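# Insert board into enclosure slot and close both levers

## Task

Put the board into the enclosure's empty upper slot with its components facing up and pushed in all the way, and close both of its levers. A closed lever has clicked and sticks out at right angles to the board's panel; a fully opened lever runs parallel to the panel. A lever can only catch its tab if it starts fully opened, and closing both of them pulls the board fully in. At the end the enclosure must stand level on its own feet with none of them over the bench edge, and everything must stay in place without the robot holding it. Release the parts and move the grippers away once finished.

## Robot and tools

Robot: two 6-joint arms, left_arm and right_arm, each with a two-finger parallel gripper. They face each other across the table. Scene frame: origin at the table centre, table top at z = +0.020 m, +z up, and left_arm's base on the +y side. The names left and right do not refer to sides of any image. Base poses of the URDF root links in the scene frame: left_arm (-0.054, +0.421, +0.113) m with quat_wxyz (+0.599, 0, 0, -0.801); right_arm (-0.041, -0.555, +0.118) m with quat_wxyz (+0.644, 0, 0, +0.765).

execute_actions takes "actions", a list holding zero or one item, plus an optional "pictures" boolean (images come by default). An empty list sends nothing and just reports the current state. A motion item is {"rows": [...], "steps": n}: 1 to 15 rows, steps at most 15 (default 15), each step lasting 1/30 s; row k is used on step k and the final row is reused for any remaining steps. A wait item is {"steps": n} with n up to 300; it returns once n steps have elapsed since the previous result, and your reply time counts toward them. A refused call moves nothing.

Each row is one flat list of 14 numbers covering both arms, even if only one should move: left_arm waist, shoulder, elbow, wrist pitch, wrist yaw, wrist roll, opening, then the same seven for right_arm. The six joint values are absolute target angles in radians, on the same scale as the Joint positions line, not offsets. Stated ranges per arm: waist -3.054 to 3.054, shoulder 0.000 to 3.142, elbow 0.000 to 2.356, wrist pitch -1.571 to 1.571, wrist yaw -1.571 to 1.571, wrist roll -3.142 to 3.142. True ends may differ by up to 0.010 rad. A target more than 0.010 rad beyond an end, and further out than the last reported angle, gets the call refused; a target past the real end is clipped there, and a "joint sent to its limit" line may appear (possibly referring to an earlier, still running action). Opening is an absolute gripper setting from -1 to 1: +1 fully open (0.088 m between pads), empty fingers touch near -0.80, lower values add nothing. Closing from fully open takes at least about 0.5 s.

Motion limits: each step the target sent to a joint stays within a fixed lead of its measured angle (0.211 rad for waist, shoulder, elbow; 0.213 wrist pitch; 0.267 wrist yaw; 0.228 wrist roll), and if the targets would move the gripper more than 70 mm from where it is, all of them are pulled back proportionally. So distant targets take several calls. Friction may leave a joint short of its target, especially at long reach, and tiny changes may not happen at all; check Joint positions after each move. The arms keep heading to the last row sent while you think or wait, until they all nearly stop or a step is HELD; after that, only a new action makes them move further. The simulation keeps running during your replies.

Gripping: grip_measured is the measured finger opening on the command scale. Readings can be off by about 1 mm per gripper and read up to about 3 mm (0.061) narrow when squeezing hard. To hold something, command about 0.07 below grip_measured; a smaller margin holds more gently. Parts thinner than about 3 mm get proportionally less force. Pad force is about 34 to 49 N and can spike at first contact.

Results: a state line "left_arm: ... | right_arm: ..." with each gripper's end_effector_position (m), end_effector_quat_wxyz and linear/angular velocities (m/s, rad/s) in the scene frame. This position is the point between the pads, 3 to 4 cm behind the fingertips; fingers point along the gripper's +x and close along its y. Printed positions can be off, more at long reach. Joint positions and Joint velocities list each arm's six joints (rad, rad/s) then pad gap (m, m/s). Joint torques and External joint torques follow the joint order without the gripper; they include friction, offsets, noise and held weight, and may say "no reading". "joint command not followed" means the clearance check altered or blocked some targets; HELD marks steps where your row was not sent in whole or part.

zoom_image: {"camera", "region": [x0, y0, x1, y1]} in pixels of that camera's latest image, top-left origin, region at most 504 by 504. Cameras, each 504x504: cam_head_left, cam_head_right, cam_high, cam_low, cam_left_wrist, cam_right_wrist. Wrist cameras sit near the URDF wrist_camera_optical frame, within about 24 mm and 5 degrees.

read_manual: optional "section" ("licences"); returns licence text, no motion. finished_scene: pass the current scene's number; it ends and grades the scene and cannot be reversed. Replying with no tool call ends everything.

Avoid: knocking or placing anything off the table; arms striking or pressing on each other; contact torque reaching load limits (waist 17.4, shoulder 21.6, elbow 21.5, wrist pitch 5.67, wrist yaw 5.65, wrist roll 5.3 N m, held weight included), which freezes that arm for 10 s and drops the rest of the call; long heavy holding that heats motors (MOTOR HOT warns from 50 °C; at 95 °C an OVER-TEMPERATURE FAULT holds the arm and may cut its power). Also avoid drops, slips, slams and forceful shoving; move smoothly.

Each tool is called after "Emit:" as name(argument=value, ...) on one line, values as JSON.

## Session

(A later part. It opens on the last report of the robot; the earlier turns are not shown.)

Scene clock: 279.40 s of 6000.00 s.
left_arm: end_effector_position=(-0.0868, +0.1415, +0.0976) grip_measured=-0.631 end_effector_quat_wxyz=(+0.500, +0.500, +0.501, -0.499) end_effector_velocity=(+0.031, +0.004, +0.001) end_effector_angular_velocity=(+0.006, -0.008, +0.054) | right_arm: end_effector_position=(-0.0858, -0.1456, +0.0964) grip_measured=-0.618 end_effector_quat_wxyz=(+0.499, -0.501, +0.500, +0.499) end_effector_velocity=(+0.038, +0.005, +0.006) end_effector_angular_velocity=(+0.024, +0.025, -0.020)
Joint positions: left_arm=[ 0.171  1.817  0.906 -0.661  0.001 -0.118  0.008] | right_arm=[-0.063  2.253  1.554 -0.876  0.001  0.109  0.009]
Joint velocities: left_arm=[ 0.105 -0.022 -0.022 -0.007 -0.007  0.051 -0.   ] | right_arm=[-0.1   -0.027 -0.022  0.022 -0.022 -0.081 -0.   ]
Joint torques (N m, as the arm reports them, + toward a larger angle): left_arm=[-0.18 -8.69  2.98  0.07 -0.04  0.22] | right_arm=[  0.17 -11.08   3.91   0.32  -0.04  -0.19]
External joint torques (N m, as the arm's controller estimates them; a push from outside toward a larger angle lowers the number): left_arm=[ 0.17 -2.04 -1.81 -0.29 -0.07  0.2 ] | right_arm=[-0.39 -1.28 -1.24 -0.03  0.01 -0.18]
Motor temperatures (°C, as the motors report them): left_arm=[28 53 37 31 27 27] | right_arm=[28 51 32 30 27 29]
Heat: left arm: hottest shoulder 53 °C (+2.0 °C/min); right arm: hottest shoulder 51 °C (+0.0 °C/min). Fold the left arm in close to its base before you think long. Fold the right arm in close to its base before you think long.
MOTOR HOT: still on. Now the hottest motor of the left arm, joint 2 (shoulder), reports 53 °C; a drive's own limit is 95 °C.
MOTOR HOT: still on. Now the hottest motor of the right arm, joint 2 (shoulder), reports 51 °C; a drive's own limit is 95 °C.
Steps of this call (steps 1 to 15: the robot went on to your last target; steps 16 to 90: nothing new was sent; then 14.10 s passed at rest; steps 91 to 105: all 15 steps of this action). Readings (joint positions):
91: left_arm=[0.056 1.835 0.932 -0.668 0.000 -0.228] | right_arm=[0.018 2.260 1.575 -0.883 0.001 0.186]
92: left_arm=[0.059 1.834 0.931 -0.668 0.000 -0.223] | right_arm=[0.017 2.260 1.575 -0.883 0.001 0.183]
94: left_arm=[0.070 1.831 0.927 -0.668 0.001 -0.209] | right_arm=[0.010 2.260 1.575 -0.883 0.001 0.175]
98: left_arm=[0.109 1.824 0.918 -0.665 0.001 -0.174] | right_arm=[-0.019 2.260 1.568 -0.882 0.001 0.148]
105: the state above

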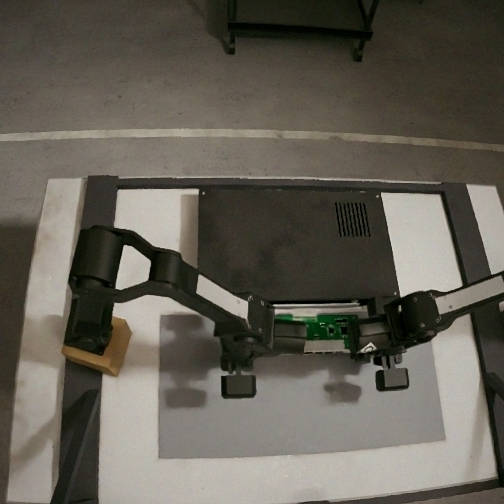

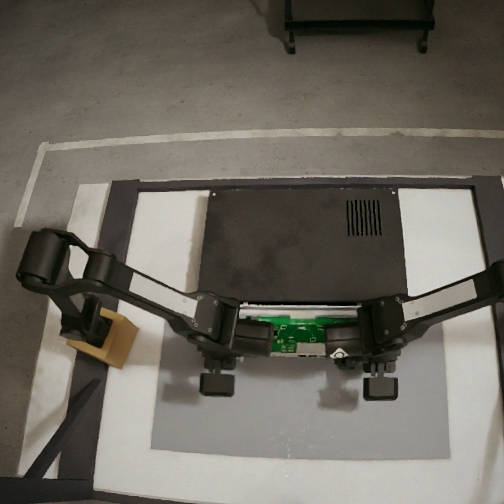

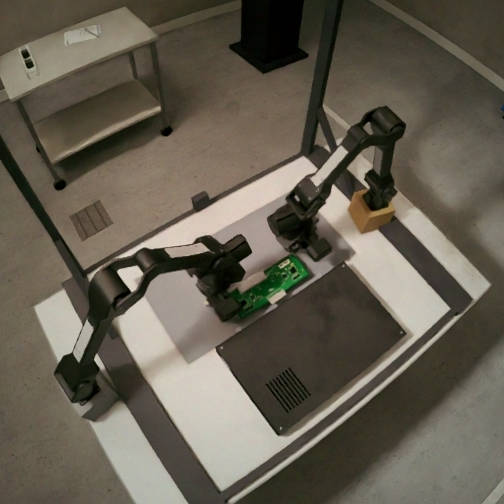

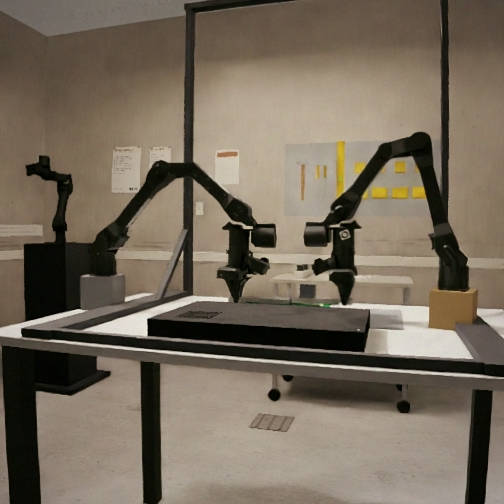

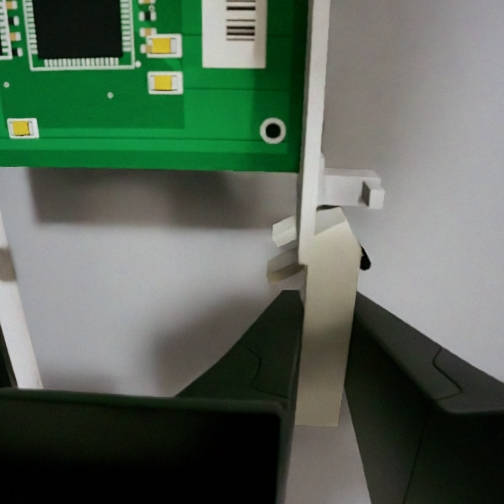

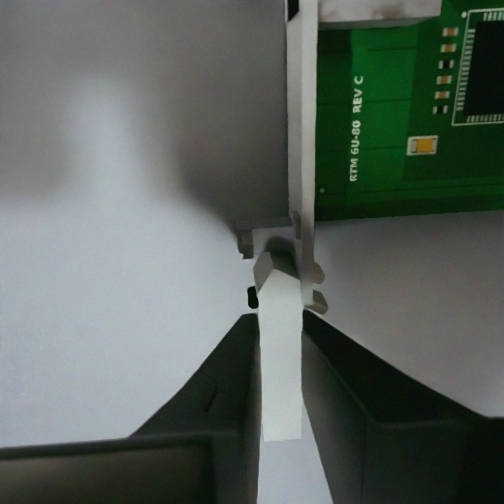

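Emit:
execute_actions(actions=[{"rows":[[0.186,1.804,0.894,-0.661,0,-0.097,-0.7,-0.072,2.234,1.54,-0.875,0,0.092,-0.7],[0.193,1.804,0.894,-0.661,0,-0.09,-0.7,-0.077,2.233,1.54,-0.875,0,0.087,-0.7],[0.2,1.804,0.893,-0.661,0,-0.083,-0.7,-0.082,2.232,1.54,-0.875,0,0.082,-0.7],[0.207,1.803,0.893,-0.661,0,-0.076,-0.7,-0.087,2.231,1.54,-0.875,0,0.077,-0.7],[0.214,1.803,0.892,-0.661,0,-0.069,-0.7,-0.091,2.23,1.54,-0.875,0,0.073,-0.7],[0.221,1.803,0.892,-0.661,0,-0.062,-0.7,-0.096,2.229,1.539,-0.875,0,0.068,-0.7],[0.228,1.802,0.891,-0.661,0,-0.055,-0.7,-0.101,2.228,1.538,-0.875,0,0.063,-0.7],[0.235,1.802,0.891,-0.661,0,-0.048,-0.7,-0.106,2.228,1.537,-0.875,0,0.058,-0.7],[0.243,1.801,0.89,-0.661,0,-0.04,-0.7,-0.11,2.228,1.536,-0.875,0,0.054,-0.7],[0.25,1.801,0.89,-0.66,0,-0.033,-0.7,-0.115,2.228,1.535,-0.875,0,0.049,-0.7]]}])

Scene clock: 293.20 s of 6000.00 s.
left_arm: end_effector_position=(-0.0656, +0.1412, +0.0976) grip_measured=-0.631 end_effector_quat_wxyz=(+0.500, +0.500, +0.501, -0.500) end_effector_velocity=(+0.004, +0.002, +0.000) end_effector_angular_velocity=(+0.008, +0.007, +0.010) | right_arm: end_effector_position=(-0.0649, -0.1453, +0.0973) grip_measured=-0.618 end_effector_quat_wxyz=(+0.499, -0.501, +0.500, +0.499) end_effector_velocity=(-0.000, -0.003, +0.001) end_effector_angular_velocity=(-0.009, +0.021, -0.015)
Joint positions: left_arm=[ 0.246  1.812  0.9   -0.66   0.001 -0.042  0.008] | right_arm=[-0.114  2.246  1.546 -0.874  0.001  0.058  0.009]
Joint velocities: left_arm=[ 0.017 -0.002 -0.002 -0.007  0.007  0.007 -0.   ] | right_arm=[-0.007 -0.007 -0.007 -0.007 -0.022  0.007 -0.   ]
Joint torques (N m, as the arm reports them, + toward a larger angle): left_arm=[ 0.18 -8.58  2.93  0.07 -0.03  0.23] | right_arm=[ -0.12 -11.41   3.88   0.27  -0.04  -0.18]
External joint torques (N m, as the arm's controller estimates them; a push from outside toward a larger angle lowers the number): left_arm=[ 0.23 -1.97 -1.83 -0.29 -0.03  0.23] | right_arm=[-0.36 -1.53 -1.26 -0.04 -0.02 -0.17]
Motor temperatures (°C, as the motors report them): left_arm=[28 52 37 31 27 27] | right_arm=[28 55 31 30 27 30]
Heat: left arm: hottest shoulder 52 °C (-1.0 °C/min); right arm: hottest shoulder 55 °C (+5.1 °C/min). Fold the left arm in close to its base before you think long. Fold the right arm in close to its base before you think long.
MOTOR HOT: still on. Now the hottest motor of the left arm, joint 2 (shoulder), reports 52 °C; a drive's own limit is 95 °C.
MOTOR HOT: still on. Now the hottest motor of the right arm, joint 2 (shoulder), reports 55 °C; a drive's own limit is 95 °C.
Steps of this call (steps 1 to 15: the robot went on to your last target; steps 16 to 90: nothing new was sent; then 10.30 s passed at rest; steps 91 to 105: all 15 steps of this action). Readings (joint positions):
91: left_arm=[0.177 1.815 0.905 -0.661 0.001 -0.108] | right_arm=[-0.066 2.251 1.552 -0.874 0.001 0.103]
92: left_arm=[0.179 1.815 0.905 -0.661 0.001 -0.105] | right_arm=[-0.067 2.251 1.552 -0.874 0.001 0.101]
94: left_arm=[0.188 1.815 0.904 -0.661 0.001 -0.094] | right_arm=[-0.071 2.250 1.551 -0.874 0.001 0.095]
98: left_arm=[0.214 1.814 0.902 -0.661 0.001 -0.070] | right_arm=[-0.090 2.248 1.549 -0.874 0.001 0.077]
105: the state above

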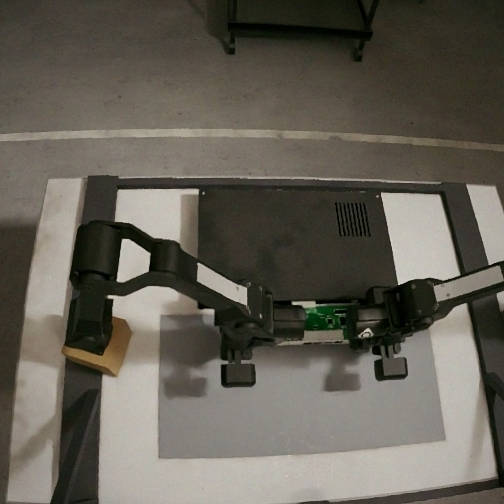

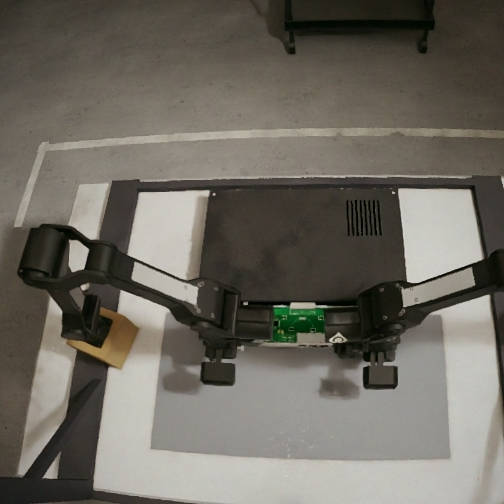

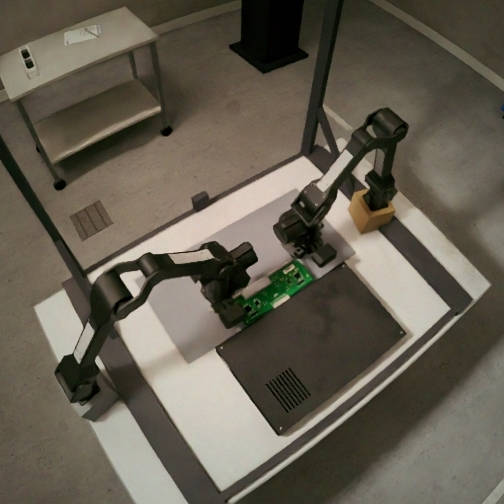

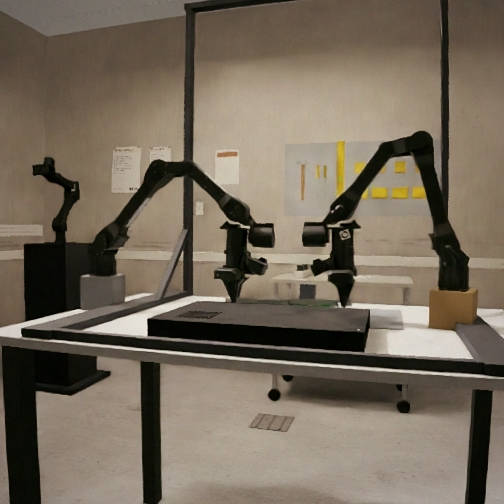

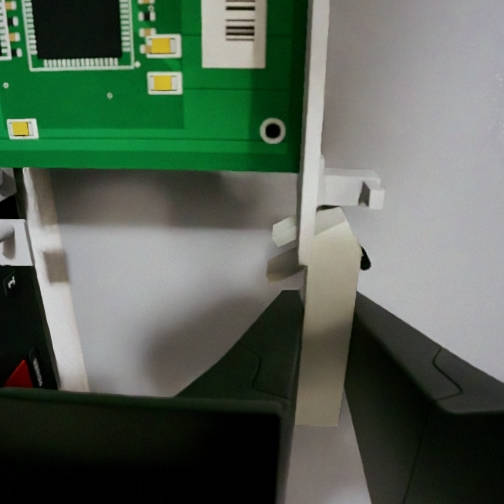

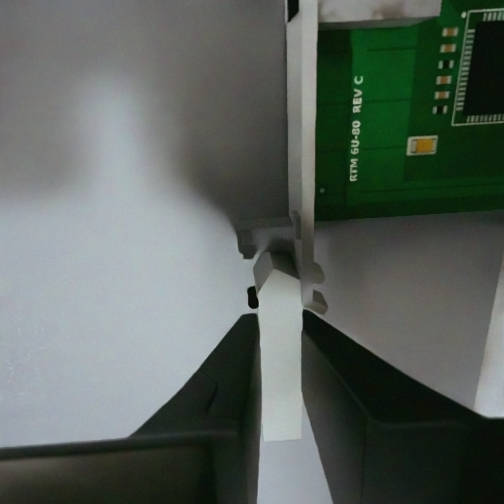

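Another 8 mm.

Emit:
execute_actions(actions=[{"rows":[[0.254,1.801,0.89,-0.66,0,-0.029,-0.7,-0.118,2.228,1.535,-0.875,0,0.046,-0.7],[0.258,1.801,0.89,-0.66,0,-0.025,-0.7,-0.121,2.228,1.535,-0.875,0,0.043,-0.7],[0.262,1.801,0.89,-0.66,0,-0.021,-0.7,-0.123,2.228,1.535,-0.875,0,0.041,-0.7],[0.266,1.801,0.89,-0.66,0,-0.017,-0.7,-0.126,2.228,1.535,-0.875,0,0.038,-0.7],[0.27,1.801,0.89,-0.66,0,-0.013,-0.7,-0.129,2.228,1.535,-0.875,0,0.035,-0.7],[0.274,1.801,0.89,-0.66,0,-0.009,-0.7,-0.131,2.228,1.535,-0.875,0,0.033,-0.7],[0.28,1.801,0.89,-0.66,0,-0.003,-0.7,-0.134,2.228,1.535,-0.875,0,0.03,-0.7]]}])

Emit:
zoom_image(camera="cam_left_wrist", region=[0,100,200,300])

Emit:
zoom_image(camera="cam_high", region=[210,240,350,345])

Scene clock: 307.73 s of 6000.00 s.
left_arm: end_effector_position=(-0.0571, +0.1412, +0.0976) grip_measured=-0.631 end_effector_quat_wxyz=(+0.499, +0.500, +0.500, -0.500) end_effector_velocity=(+0.003, +0.004, -0.001) end_effector_angular_velocity=(+0.012, -0.022, +0.020) | right_arm: end_effector_position=(-0.0574, -0.1452, +0.0973) grip_measured=-0.618 end_effector_quat_wxyz=(+0.499, -0.502, +0.500, +0.499) end_effector_velocity=(-0.000, +0.001, +0.000) end_effector_angular_velocity=(+0.007, +0.008, +0.020)
Joint positions: left_arm=[ 0.277  1.812  0.9   -0.66   0.001 -0.009  0.008] | right_arm=[-0.132  2.245  1.545 -0.874  0.001  0.038  0.009]
Joint velocities: left_arm=[-0.002 -0.002 -0.007 -0.007 -0.022 -0.022 -0.   ] | right_arm=[-0.002 -0.002 -0.002  0.007 -0.007 -0.022  0.   ]
Joint torques (N m, as the arm reports them, + toward a larger angle): left_arm=[ 0.3  -8.56  2.98  0.06 -0.03  0.23] | right_arm=[ -0.25 -11.38   4.03   0.26  -0.04  -0.2 ]
External joint torques (N m, as the arm's controller estimates them; a push from outside toward a larger angle lowers the number): left_arm=[ 0.31 -1.98 -1.72 -0.27 -0.02  0.23] | right_arm=[-0.26 -1.46 -1.17 -0.08 -0.03 -0.2 ]
Motor temperatures (°C, as the motors report them): left_arm=[28 51 37 31 27 27] | right_arm=[28 58 31 30 27 30]
Heat: left arm: hottest shoulder 51 °C (-3.0 °C/min); right arm: hottest shoulder 58 °C (+8.1 °C/min). Fold the left arm in close to its base before you think long. Fold the right arm in close to its base before you think long.
MOTOR HOT: still on. Now the hottest motor of the left arm, joint 2 (shoulder), reports 51 °C; a drive's own limit is 95 °C.
MOTOR HOT: still on. Now the hottest motor of the right arm, joint 2 (shoulder), reports 58 °C; a drive's own limit is 95 °C.
Steps of this call (steps 1 to 15: the robot went on to your last target; steps 16 to 90: nothing new was sent; then 11.03 s passed at rest; steps 91 to 105: all 15 steps of this action). Readings (joint positions):
91: left_arm=[0.247 1.812 0.900 -0.660 0.001 -0.038] | right_arm=[-0.114 2.245 1.545 -0.874 0.001 0.056]
92: left_arm=[0.249 1.812 0.900 -0.660 0.001 -0.036] | right_arm=[-0.114 2.245 1.545 -0.874 0.001 0.054]
94: left_arm=[0.254 1.812 0.900 -0.660 0.001 -0.029] | right_arm=[-0.116 2.245 1.545 -0.874 0.001 0.051]
98: left_arm=[0.269 1.812 0.900 -0.660 0.001 -0.015] | right_arm=[-0.126 2.245 1.545 -0.874 0.001 0.041]
105: the state above

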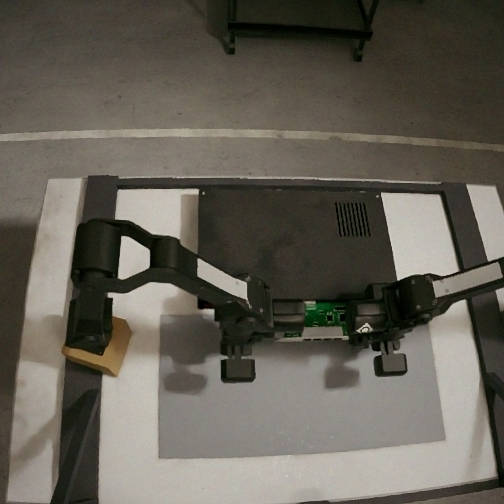

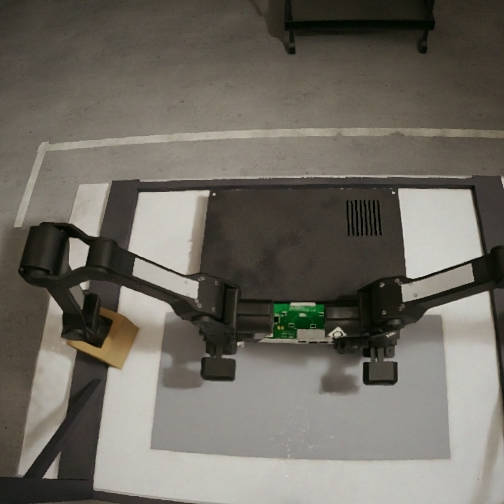

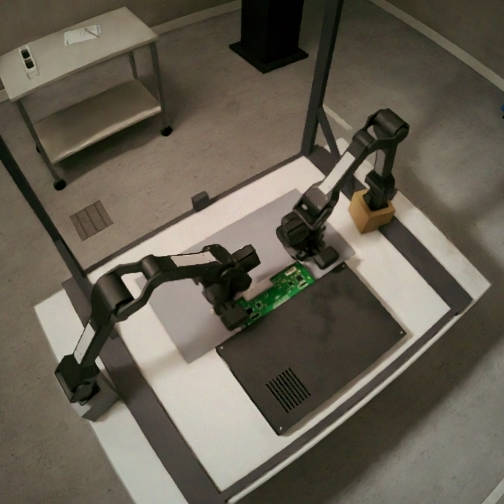

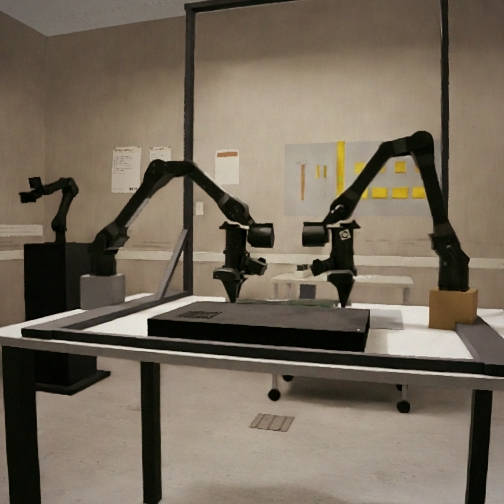

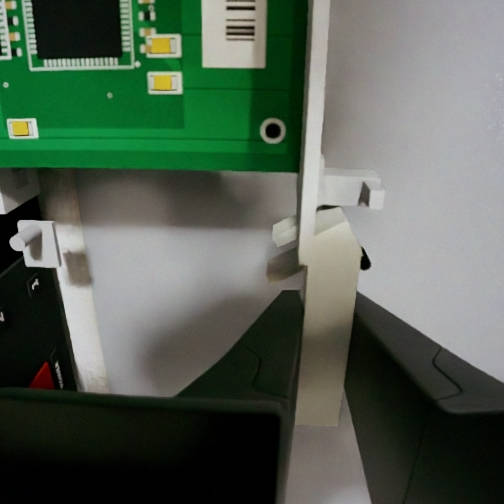

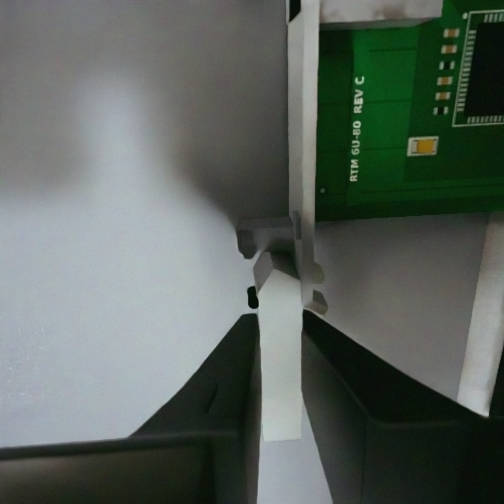

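Region (0, 100, 200, 300) of cam_left_wrist's 504x504 image, scaled by 2.520, with more detail than that image has.

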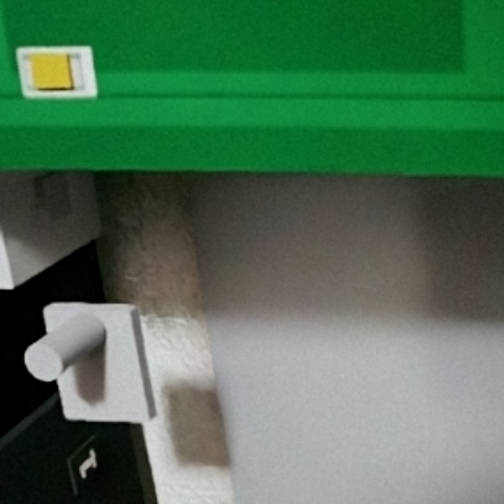

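Region (210, 240, 350, 345) of cam_high's 504x504 image, scaled by 3.600, with more detail than that image has; it fills the top 378 rows of this view, and the rest is white.

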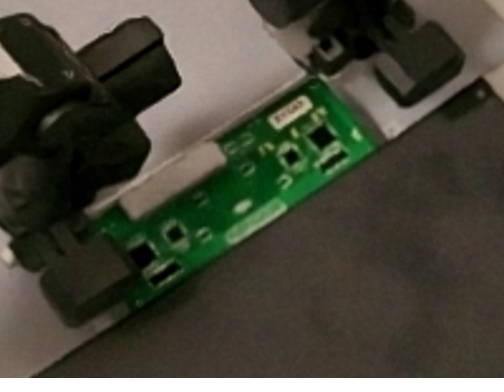

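Emit:
execute_actions(actions=[{"rows":[[0.284,1.801,0.89,-0.66,0,0.001,-0.7,-0.137,2.228,1.535,-0.875,0,0.027,-0.7],[0.288,1.801,0.89,-0.66,0,0.005,-0.7,-0.14,2.228,1.535,-0.875,0,0.024,-0.7],[0.292,1.801,0.89,-0.66,0,0.009,-0.7,-0.142,2.228,1.535,-0.875,0,0.022,-0.7],[0.296,1.801,0.89,-0.66,0,0.013,-0.7,-0.145,2.228,1.535,-0.875,0,0.019,-0.7],[0.30,1.801,0.89,-0.66,0,0.017,-0.7,-0.148,2.228,1.535,-0.875,0,0.016,-0.7],[0.304,1.801,0.89,-0.66,0,0.021,-0.7,-0.151,2.228,1.535,-0.875,0,0.013,-0.7],[0.308,1.801,0.89,-0.66,0,0.025,-0.7,-0.153,2.228,1.535,-0.875,0,0.011,-0.7],[0.312,1.801,0.89,-0.66,0,0.029,-0.7,-0.156,2.228,1.535,-0.875,0,0.008,-0.7],[0.316,1.801,0.89,-0.66,0,0.033,-0.7,-0.159,2.228,1.535,-0.875,0,0.005,-0.7]]}])

Scene clock: 316.60 s of 6000.00 s.
left_arm: end_effector_position=(-0.0496, +0.1414, +0.0978) grip_measured=-0.631 end_effector_quat_wxyz=(+0.497, +0.500, +0.500, -0.503) end_effector_velocity=(+0.000, +0.005, +0.000) end_effector_angular_velocity=(+0.022, -0.007, -0.010) | right_arm: end_effector_position=(-0.0513, -0.1449, +0.0972) grip_measured=-0.618 end_effector_quat_wxyz=(+0.496, -0.502, +0.500, +0.502) end_effector_velocity=(-0.000, -0.001, -0.001) end_effector_angular_velocity=(+0.002, +0.007, +0.005)
Joint positions: left_arm=[ 0.306  1.81   0.899 -0.66   0.007  0.027  0.008] | right_arm=[-0.149  2.245  1.545 -0.874 -0.005  0.016  0.009]
Joint velocities: left_arm=[-0.002 -0.002 -0.002 -0.022 -0.007  0.007 -0.   ] | right_arm=[-0.002 -0.002 -0.007  0.007 -0.007 -0.007 -0.   ]
Joint torques (N m, as the arm reports them, + toward a larger angle): left_arm=[ 0.82 -8.35  3.08  0.09 -0.29  0.21] | right_arm=[ -0.83 -11.34   4.03   0.22   0.2   -0.28]
External joint torques (N m, as the arm's controller estimates them; a push from outside toward a larger angle lowers the number): left_arm=[ 0.87 -1.77 -1.63 -0.24 -0.29  0.21] | right_arm=[-0.82 -1.43 -1.14 -0.11  0.21 -0.28]
Motor temperatures (°C, as the motors report them): left_arm=[28 51 37 31 27 27] | right_arm=[28 59 31 30 27 30]
Heat: left arm: hottest shoulder 51 °C (-3.0 °C/min); right arm: hottest shoulder 59 °C (+9.1 °C/min). Fold the left arm in close to its base before you think long. Fold the right arm in close to its base before you think long.
MOTOR HOT: still on. Now the hottest motor of the left arm, joint 2 (shoulder), reports 51 °C; a drive's own limit is 95 °C.
MOTOR HOT: still on. Now the hottest motor of the right arm, joint 2 (shoulder), reports 59 °C; a drive's own limit is 95 °C.
Steps of this call (steps 1 to 15: the robot went on to your last target; steps 16 to 90: nothing new was sent; then 5.37 s passed at rest; steps 91 to 105: all 15 steps of this action). Readings (joint positions):
91: left_arm=[0.277 1.812 0.900 -0.660 0.001 -0.008] | right_arm=[-0.132 2.245 1.545 -0.874 0.001 0.037]
92: left_arm=[0.278 1.812 0.900 -0.660 0.001 -0.006] | right_arm=[-0.133 2.245 1.545 -0.874 0.001 0.035]
94: left_arm=[0.283 1.811 0.900 -0.660 0.001 0.000] | right_arm=[-0.135 2.245 1.545 -0.874 0.001 0.032]
98: left_arm=[0.298 1.811 0.900 -0.660 0.002 0.015] | right_arm=[-0.146 2.245 1.545 -0.874 -0.000 0.021]
105: the state above

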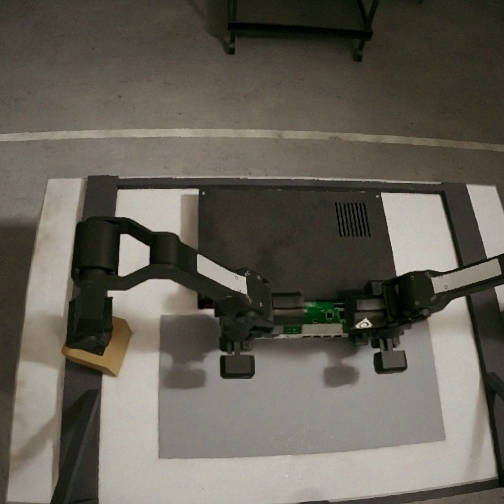

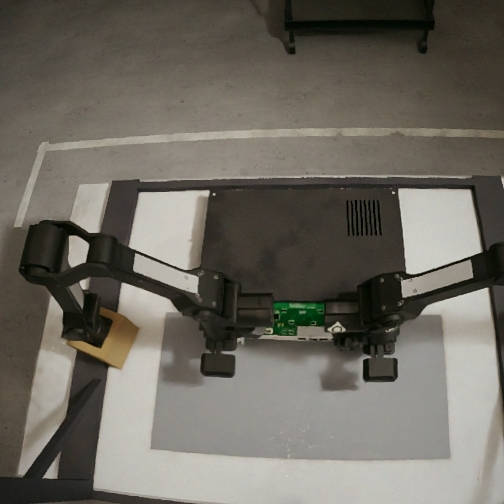

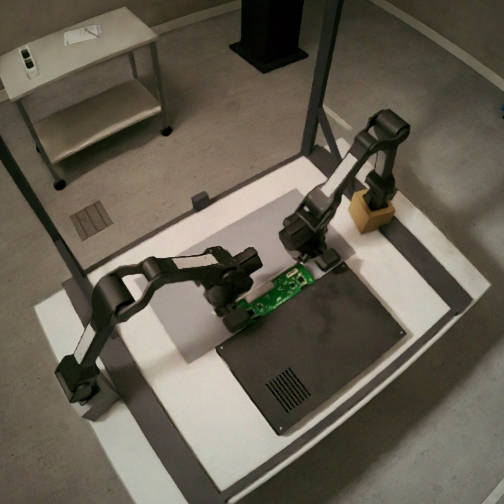

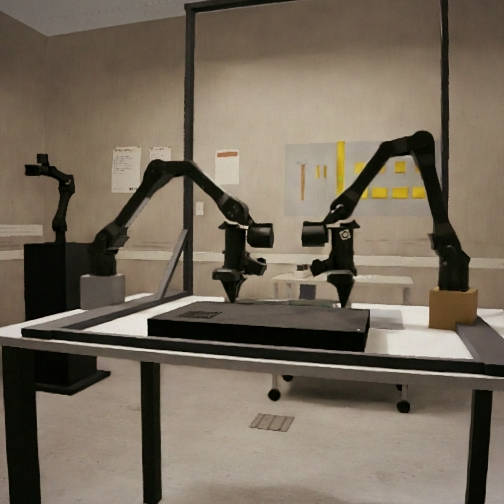

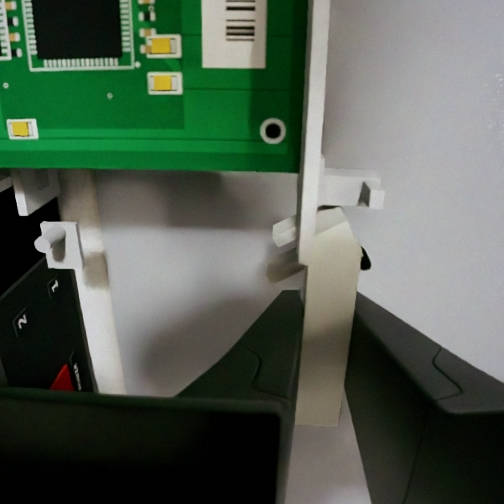

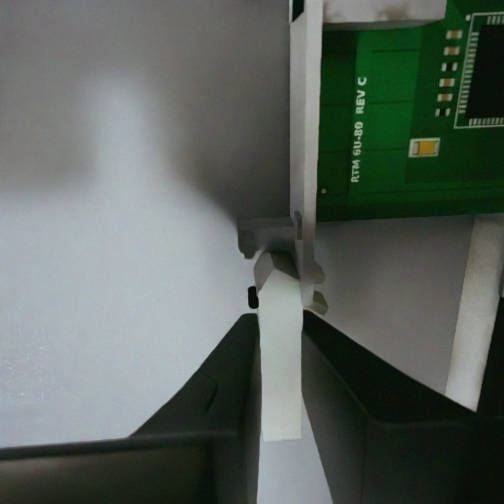

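Emit:
zoom_image(camera="cam_high", region=[230,250,330,325])

Emit:
zoom_image(camera="cam_low", region=[200,270,380,330])

Emit:
zoom_image(camera="cam_head_left", region=[260,285,370,345])

Region (230, 250, 330, 325) of cam_high's 504x504 image, scaled by 5.040, with more detail than that image has; it fills the top 378 rows of this view, and the rest is white.

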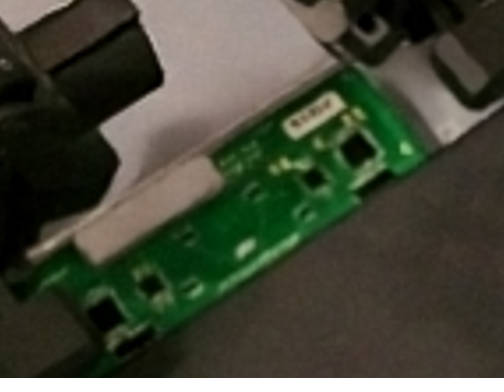

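Region (200, 270, 380, 330) of cam_low's 504x504 image, scaled by 2.800, with more detail than that image has.

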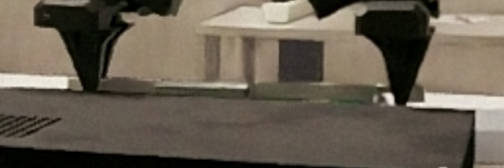

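Region (260, 285, 370, 345) of cam_head_left's 504x504 image, scaled by 4.582, with more detail than that image has; it fills the top 275 rows of this view, and the rest is white.

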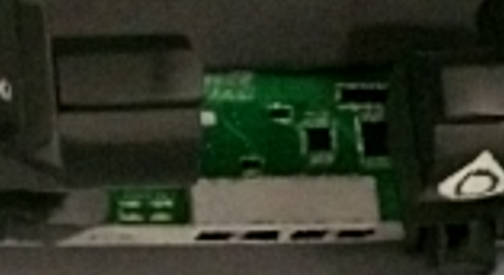

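Emit:
execute_actions(actions=[{"rows":[[0.30,1.81,0.887,-0.657,0,0.025,-0.7,-0.147,2.228,1.535,-0.875,0,0.012,-0.7],[0.30,1.818,0.887,-0.655,0,0.025,-0.7,-0.147,2.228,1.535,-0.875,0,0.012,-0.7],[0.30,1.826,0.887,-0.653,0,0.025,-0.7,-0.147,2.228,1.535,-0.875,0,0.012,-0.7],[0.30,1.826,0.887,-0.653,0,0.025,-0.7,-0.147,2.228,1.535,-0.875,0,0.012,-0.7],[0.30,1.826,0.887,-0.653,0,0.025,-0.7,-0.147,2.228,1.535,-0.875,0,0.012,-0.7],[0.30,1.826,0.887,-0.653,0,0.025,-0.7,-0.147,2.228,1.535,-0.875,0,0.012,-0.7],[0.305,1.826,0.887,-0.653,0,0.025,-0.7,-0.151,2.228,1.535,-0.875,0,0.01,-0.7],[0.31,1.826,0.887,-0.653,0,0.03,-0.7,-0.155,2.228,1.535,-0.875,0,0.008,-0.7],[0.315,1.826,0.887,-0.653,0,0.033,-0.7,-0.159,2.228,1.535,-0.875,0,0.005,-0.7],[0.32,1.826,0.887,-0.653,0,0.037,-0.7,-0.163,2.228,1.535,-0.875,0,0.002,-0.7],[0.324,1.826,0.887,-0.653,0,0.04,-0.7,-0.166,2.228,1.535,-0.875,0,0,-0.7]]}])

Scene clock: 340.07 s of 6000.00 s.
left_arm: end_effector_position=(-0.0494, +0.1415, +0.0975) grip_measured=-0.631 end_effector_quat_wxyz=(+0.495, +0.499, +0.501, -0.505) end_effector_velocity=(-0.002, -0.003, +0.001) end_effector_angular_velocity=(-0.012, +0.007, +0.005) | right_arm: end_effector_position=(-0.0511, -0.1448, +0.0972) grip_measured=-0.618 end_effector_quat_wxyz=(+0.495, -0.501, +0.501, +0.504) end_effector_velocity=(-0.002, -0.002, +0.000) end_effector_angular_velocity=(-0.008, +0.022, +0.019)
Joint positions: left_arm=[ 0.31   1.81   0.897 -0.658  0.012  0.032  0.008] | right_arm=[-0.151  2.245  1.545 -0.873 -0.009  0.012  0.009]
Joint velocities: left_arm=[-0.002 -0.002  0.002  0.007  0.007 -0.007 -0.   ] | right_arm=[-0.002 -0.002 -0.002 -0.007 -0.022 -0.022 -0.   ]
Joint torques (N m, as the arm reports them, + toward a larger angle): left_arm=[ 1.27 -5.56  2.97  0.45 -0.49  0.23] | right_arm=[ -1.17 -11.38   4.05   0.18   0.35  -0.29]
External joint torques (N m, as the arm's controller estimates them; a push from outside toward a larger angle lowers the number): left_arm=[ 1.31  1.03 -1.82  0.08 -0.5   0.23] | right_arm=[-1.23 -1.52 -1.11 -0.16  0.37 -0.28]
Motor temperatures (°C, as the motors report them): left_arm=[28 50 37 30 27 27] | right_arm=[28 61 31 30 27 30]
Heat: left arm: hottest shoulder 50 °C (-3.0 °C/min); right arm: hottest shoulder 61 °C (+9.1 °C/min). Fold the left arm in close to its base before you think long. Fold the right arm in close to its base before you think long.
MOTOR HOT: still on. Now the hottest motor of the left arm, joint 2 (shoulder), reports 50 °C; a drive's own limit is 95 °C.
MOTOR HOT: still on. Now the hottest motor of the right arm, joint 2 (shoulder), reports 61 °C; a drive's own limit is 95 °C.
Steps of this call (steps 1 to 15: the robot went on to your last target; steps 16 to 90: nothing new was sent; then 19.97 s passed at rest; steps 91 to 105: all 15 steps of this action). Readings (joint positions):
91: left_arm=[0.306 1.810 0.898 -0.660 0.007 0.027] | right_arm=[-0.149 2.245 1.545 -0.874 -0.005 0.015]
92: left_arm=[0.306 1.810 0.898 -0.660 0.006 0.027] | right_arm=[-0.149 2.245 1.545 -0.874 -0.005 0.015]
94: left_arm=[0.305 1.810 0.898 -0.659 0.005 0.027] | right_arm=[-0.149 2.245 1.545 -0.874 -0.005 0.015]
98: left_arm=[0.305 1.810 0.897 -0.658 0.004 0.027] | right_arm=[-0.149 2.245 1.545 -0.873 -0.005 0.015]
105: the state above

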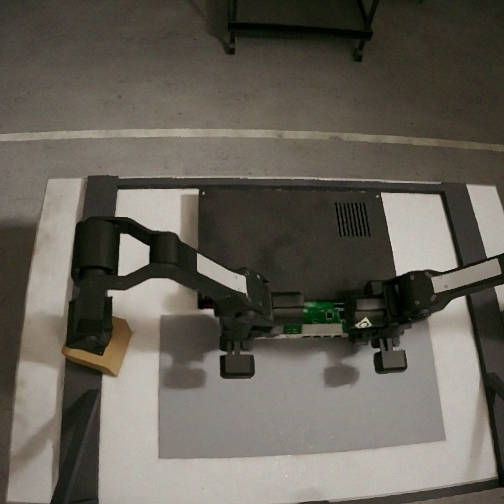

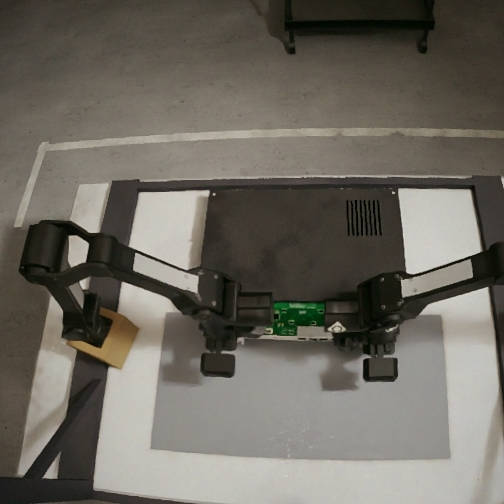

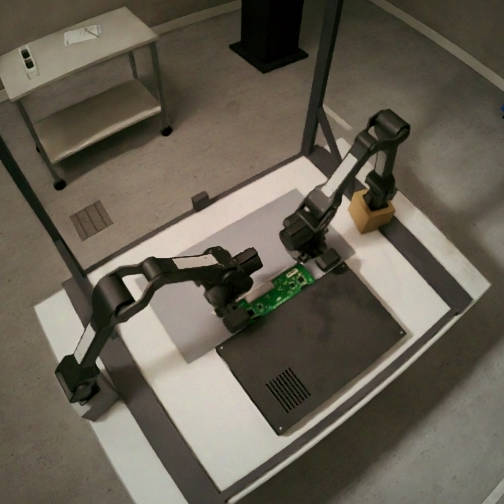

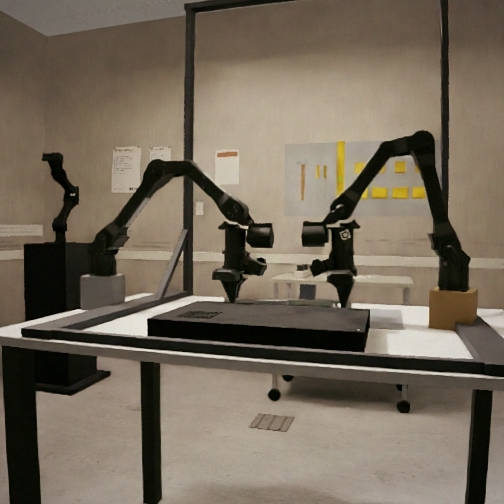

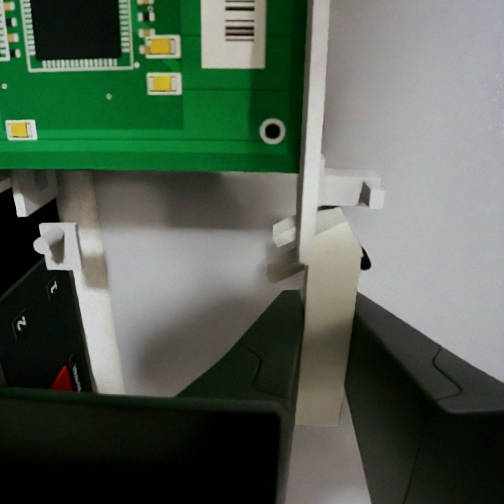

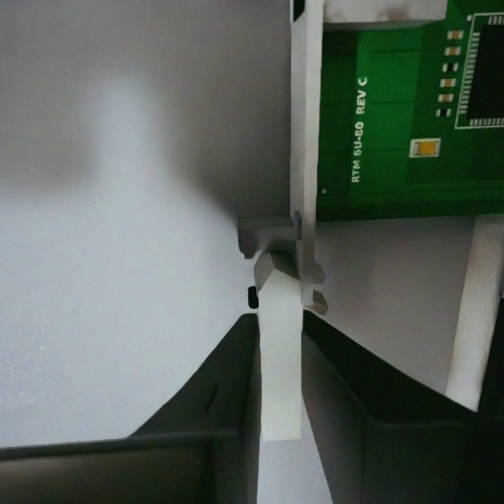

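Emit:
execute_actions(actions=[{"rows":[[0.295,1.826,0.887,-0.653,0,0.02,-0.7,-0.142,2.235,1.535,-0.873,0,0.015,-0.7],[0.29,1.826,0.887,-0.653,0,0.015,-0.7,-0.139,2.24,1.535,-0.873,0,0.02,-0.7],[0.29,1.826,0.887,-0.653,0,0.015,-0.7,-0.139,2.24,1.535,-0.873,0,0.02,-0.7],[0.29,1.826,0.887,-0.653,0,0.015,-0.7,-0.139,2.24,1.535,-0.873,0,0.02,-0.7],[0.29,1.83,0.886,-0.652,0,0.015,-0.7,-0.139,2.24,1.535,-0.873,0,0.02,-0.7],[0.29,1.834,0.885,-0.651,0,0.015,-0.7,-0.139,2.24,1.535,-0.873,0,0.02,-0.7]]}], pictures=false)

Emit:
execute_actions(actions=[{"rows":[[0.296,1.834,0.885,-0.651,0,0.02,-0.7,-0.144,2.24,1.535,-0.873,0,0.02,-0.7],[0.30,1.834,0.885,-0.651,0,0.02,-0.7,-0.147,2.24,1.535,-0.873,0,0.017,-0.7],[0.304,1.834,0.885,-0.651,0,0.024,-0.7,-0.15,2.24,1.535,-0.873,0,0.014,-0.7],[0.308,1.834,0.885,-0.651,0,0.028,-0.7,-0.153,2.24,1.535,-0.873,0,0.011,-0.7],[0.312,1.834,0.885,-0.651,0,0.031,-0.7,-0.156,2.24,1.535,-0.873,0,0.008,-0.7],[0.316,1.834,0.885,-0.651,0,0.034,-0.7,-0.159,2.24,1.535,-0.873,0,0.005,-0.7],[0.32,1.834,0.885,-0.651,0,0.037,-0.7,-0.162,2.24,1.535,-0.873,0,0.002,-0.7]]}], pictures=false)

Scene clock: 360.30 s of 6000.00 s.
left_arm: end_effector_position=(-0.0504, +0.1418, +0.0961) grip_measured=-0.631 end_effector_quat_wxyz=(+0.498, +0.504, +0.498, -0.500) end_effector_velocity=(+0.000, +0.007, -0.001) end_effector_angular_velocity=(+0.027, -0.007, +0.020) | right_arm: end_effector_position=(-0.0518, -0.1445, +0.0970) grip_measured=-0.618 end_effector_quat_wxyz=(+0.497, -0.503, +0.497, +0.502) end_effector_velocity=(-0.002, +0.002, -0.000) end_effector_angular_velocity=(+0.007, +0.022, +0.005)
Joint positions: left_arm=[ 0.298  1.815  0.897 -0.656 -0.004  0.019  0.008] | right_arm=[-0.146  2.245  1.544 -0.87   0.001  0.016  0.009]
Joint velocities: left_arm=[-0.002 -0.002 -0.007 -0.022 -0.007 -0.022 -0.   ] | right_arm=[-0.002  0.002  0.002  0.007 -0.022 -0.007  0.   ]
Joint torques (N m, as the arm reports them, + toward a larger angle): left_arm=[-0.79 -5.21  2.77  0.46  0.16 -0.17] | right_arm=[  0.43 -10.24   4.18   0.13  -0.04   0.11]
External joint torques (N m, as the arm's controller estimates them; a push from outside toward a larger angle lowers the number): left_arm=[-0.78  1.42 -1.93  0.12  0.17 -0.17] | right_arm=[ 0.43 -0.41 -0.99 -0.22 -0.03  0.11]
Motor temperatures (°C, as the motors report them): left_arm=[28 47 37 31 27 27] | right_arm=[28 61 31 30 27 30]
Heat: left arm: hottest shoulder 47 °C (-5.1 °C/min); right arm: hottest shoulder 61 °C (+4.1 °C/min). Fold the right arm in close to its base before you think long.
MOTOR HOT: still on. Now the hottest motor of the right arm, joint 2 (shoulder), reports 61 °C; a drive's own limit is 95 °C.
MOTOR HOT: cleared. Now the hottest motor of the left arm, joint 2 (shoulder), reports 47 °C.
Steps of this call (steps 1 to 15: the robot went on to your last target; steps 16 to 90: nothing new was sent; then 16.73 s passed at rest; steps 91 to 105: all 15 steps of this action). Readings (joint positions):
91: left_arm=[0.310 1.810 0.897 -0.658 0.011 0.033] | right_arm=[-0.151 2.245 1.545 -0.873 -0.009 0.011]
92: left_arm=[0.306 1.810 0.897 -0.658 0.007 0.031] | right_arm=[-0.149 2.245 1.545 -0.873 -0.006 0.011]
94: left_arm=[0.302 1.811 0.897 -0.657 0.000 0.025] | right_arm=[-0.147 2.245 1.545 -0.872 -0.002 0.013]
98: left_arm=[0.299 1.814 0.897 -0.656 -0.003 0.021] | right_arm=[-0.146 2.245 1.544 -0.871 0.000 0.015]
105: the state above

Scene clock: 360.80 s of 6000.00 s.
left_arm: end_effector_position=(-0.0497, +0.1418, +0.0961) grip_measured=-0.631 end_effector_quat_wxyz=(+0.495, +0.501, +0.501, -0.504) end_effector_velocity=(+0.000, +0.002, +0.000) end_effector_angular_velocity=(+0.007, -0.007, -0.010) | right_arm: end_effector_position=(-0.0512, -0.1446, +0.0969) grip_measured=-0.618 end_effector_quat_wxyz=(+0.496, -0.502, +0.499, +0.503) end_effector_velocity=(+0.002, -0.008, +0.000) end_effector_angular_velocity=(-0.036, -0.008, +0.020)
Joint positions: left_arm=[ 0.308  1.815  0.897 -0.656  0.009  0.03   0.008] | right_arm=[-0.149  2.245  1.544 -0.87  -0.005  0.013  0.009]
Joint velocities: left_arm=[-0.002 -0.002 -0.002 -0.007 -0.007  0.007 -0.   ] | right_arm=[-0.002 -0.002 -0.002 -0.037  0.007 -0.022 -0.   ]
Joint torques (N m, as the arm reports them, + toward a larger angle): left_arm=[ 1.17 -5.2   2.79  0.46 -0.38  0.28] | right_arm=[ -1.   -10.24   4.18   0.12   0.22  -0.28]
External joint torques (N m, as the arm's controller estimates them; a push from outside toward a larger angle lowers the number): left_arm=[ 1.21  1.4  -1.95  0.1  -0.38  0.27] | right_arm=[-0.97 -0.41 -0.91 -0.18  0.22 -0.28]
Motor temperatures (°C, as the motors report them): left_arm=[28 47 37 31 27 27] | right_arm=[28 61 31 30 27 30]
Heat: left arm: hottest shoulder 47 °C (-5.0 °C/min); right arm: hottest shoulder 61 °C (+4.0 °C/min). Fold the right arm in close to its base before you think long.
MOTOR HOT: still on. Now the hottest motor of the right arm, joint 2 (shoulder), reports 61 °C; a drive's own limit is 95 °C.
Steps of this call (steps 1 to 15: all 15 steps of this action). Readings (joint positions):
1: left_arm=[0.298 1.815 0.897 -0.656 -0.004 0.019] | right_arm=[-0.146 2.245 1.544 -0.870 0.001 0.016]
2: left_arm=[0.298 1.815 0.897 -0.656 -0.004 0.019] | right_arm=[-0.146 2.245 1.544 -0.870 0.001 0.016]
4: left_arm=[0.299 1.815 0.897 -0.656 -0.003 0.019] | right_arm=[-0.146 2.245 1.544 -0.870 0.001 0.016]
8: left_arm=[0.306 1.815 0.897 -0.656 0.006 0.026] | right_arm=[-0.148 2.245 1.544 -0.870 -0.004 0.015]
15: the state above

Emit:
execute_actions(actions=[{"rows":[[0.31,1.82,0.895,-0.657,0,0.03,-0.7,-0.152,2.24,1.54,-0.871,0,0.011,-0.7],[0.31,1.81,0.90,-0.658,0,0.03,-0.7,-0.152,2.24,1.54,-0.871,0,0.011,-0.7],[0.31,1.805,0.90,-0.659,0,0.03,-0.7,-0.152,2.24,1.54,-0.871,0,0.011,-0.7],[0.315,1.805,0.90,-0.659,0,0.034,-0.7,-0.156,2.24,1.54,-0.871,0,0.008,-0.7],[0.32,1.805,0.90,-0.659,0,0.038,-0.7,-0.16,2.24,1.54,-0.871,0,0.005,-0.7],[0.325,1.805,0.90,-0.659,0,0.04,-0.7,-0.164,2.24,1.54,-0.871,0,0.002,-0.7],[0.33,1.805,0.90,-0.659,-0.01,0.04,-0.7,-0.168,2.24,1.54,-0.871,0.008,0,-0.7],[0.335,1.805,0.90,-0.659,-0.015,0.04,-0.7,-0.172,2.24,1.54,-0.871,0.012,0,-0.7],[0.34,1.805,0.90,-0.659,-0.02,0.04,-0.7,-0.176,2.24,1.54,-0.871,0.016,0,-0.7]]}])

Scene clock: 374.63 s of 6000.00 s.
left_arm: end_effector_position=(-0.0455, +0.1426, +0.0975) grip_measured=-0.631 end_effector_quat_wxyz=(+0.496, +0.500, +0.502, -0.502) end_effector_velocity=(+0.004, +0.002, +0.000) end_effector_angular_velocity=(+0.008, -0.022, +0.010) | right_arm: end_effector_position=(-0.0496, -0.1438, +0.0969) grip_measured=-0.618 end_effector_quat_wxyz=(+0.497, -0.500, +0.499, +0.503) end_effector_velocity=(+0.002, +0.003, +0.002) end_effector_angular_velocity=(+0.012, -0.007, -0.010)
Joint positions: left_arm=[ 0.322  1.81   0.897 -0.662  0.007  0.038  0.008] | right_arm=[-0.154  2.245  1.544 -0.867 -0.006  0.013  0.009]
Joint velocities: left_arm=[ 0.002 -0.002 -0.002 -0.007 -0.022 -0.007 -0.   ] | right_arm=[-0.002 -0.002  0.002  0.007  0.007  0.007 -0.   ]
Joint torques (N m, as the arm reports them, + toward a larger angle): left_arm=[ 1.78 -7.79  4.37  0.28 -1.09  0.08] | right_arm=[ -1.73 -10.19   4.69   0.     0.82  -0.34]
External joint torques (N m, as the arm's controller estimates them; a push from outside toward a larger angle lowers the number): left_arm=[ 1.74 -1.25 -0.32 -0.04 -1.08  0.08] | right_arm=[-1.7  -0.29 -0.51 -0.34  0.83 -0.34]
Motor temperatures (°C, as the motors report them): left_arm=[28 45 37 31 27 27] | right_arm=[28 60 31 30 27 30]
Heat: left arm: hottest shoulder 45 °C (-6.0 °C/min); right arm: hottest shoulder 60 °C (+1.0 °C/min). Fold the right arm in close to its base before you think long.
MOTOR HOT: still on. Now the hottest motor of the right arm, joint 2 (shoulder), reports 60 °C; a drive's own limit is 95 °C.
Steps of this call (steps 1 to 15: the robot went on to your last target; steps 16 to 90: nothing new was sent; then 10.33 s passed at rest; steps 91 to 105: all 15 steps of this action). Readings (joint positions):
91: left_arm=[0.308 1.815 0.897 -0.656 0.010 0.030] | right_arm=[-0.149 2.245 1.544 -0.870 -0.006 0.013]
92: left_arm=[0.308 1.814 0.897 -0.656 0.010 0.030] | right_arm=[-0.149 2.245 1.544 -0.870 -0.006 0.013]
94: left_arm=[0.308 1.813 0.897 -0.657 0.010 0.030] | right_arm=[-0.149 2.245 1.544 -0.870 -0.006 0.013]
98: left_arm=[0.313 1.811 0.897 -0.659 0.010 0.033] | right_arm=[-0.151 2.245 1.544 -0.870 -0.006 0.013]
105: the state above

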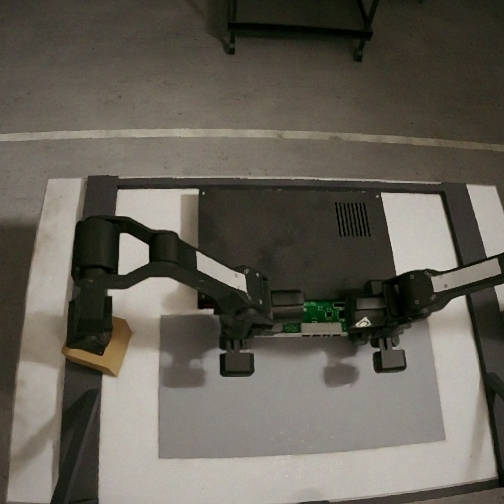

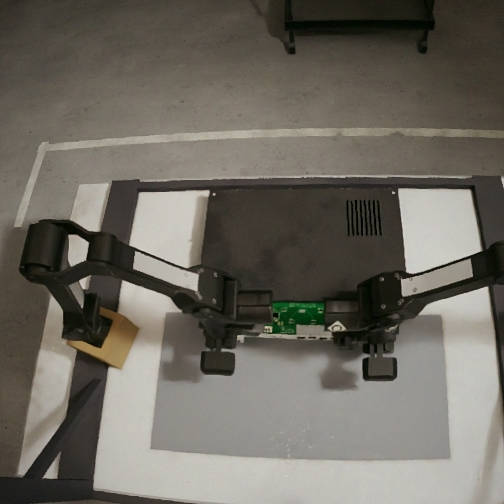

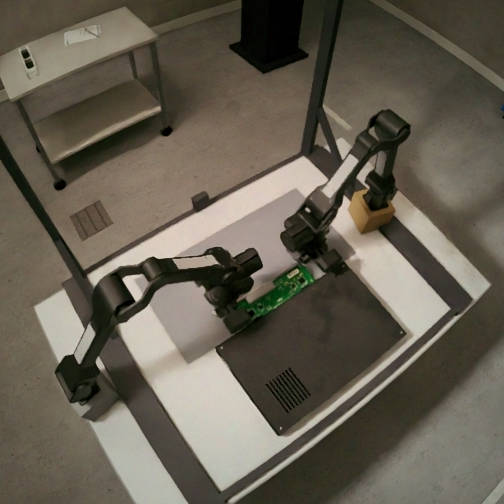

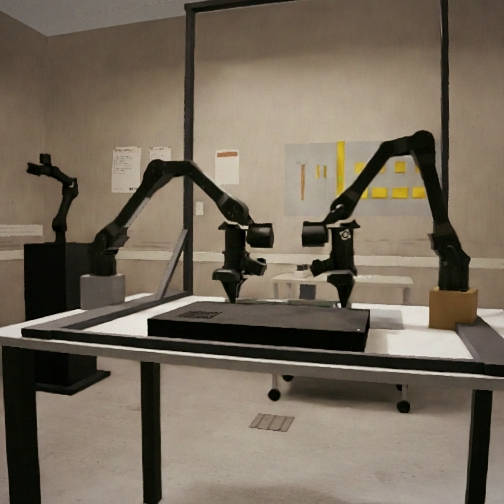

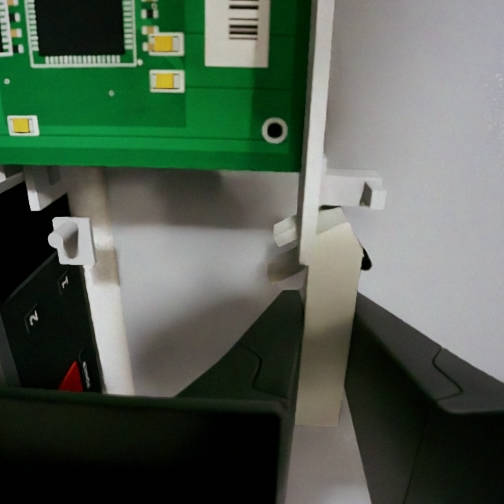

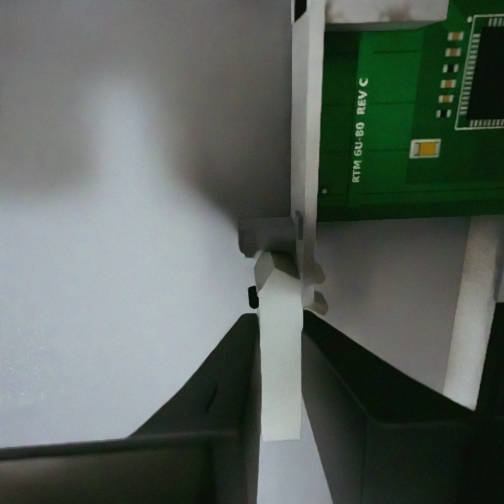

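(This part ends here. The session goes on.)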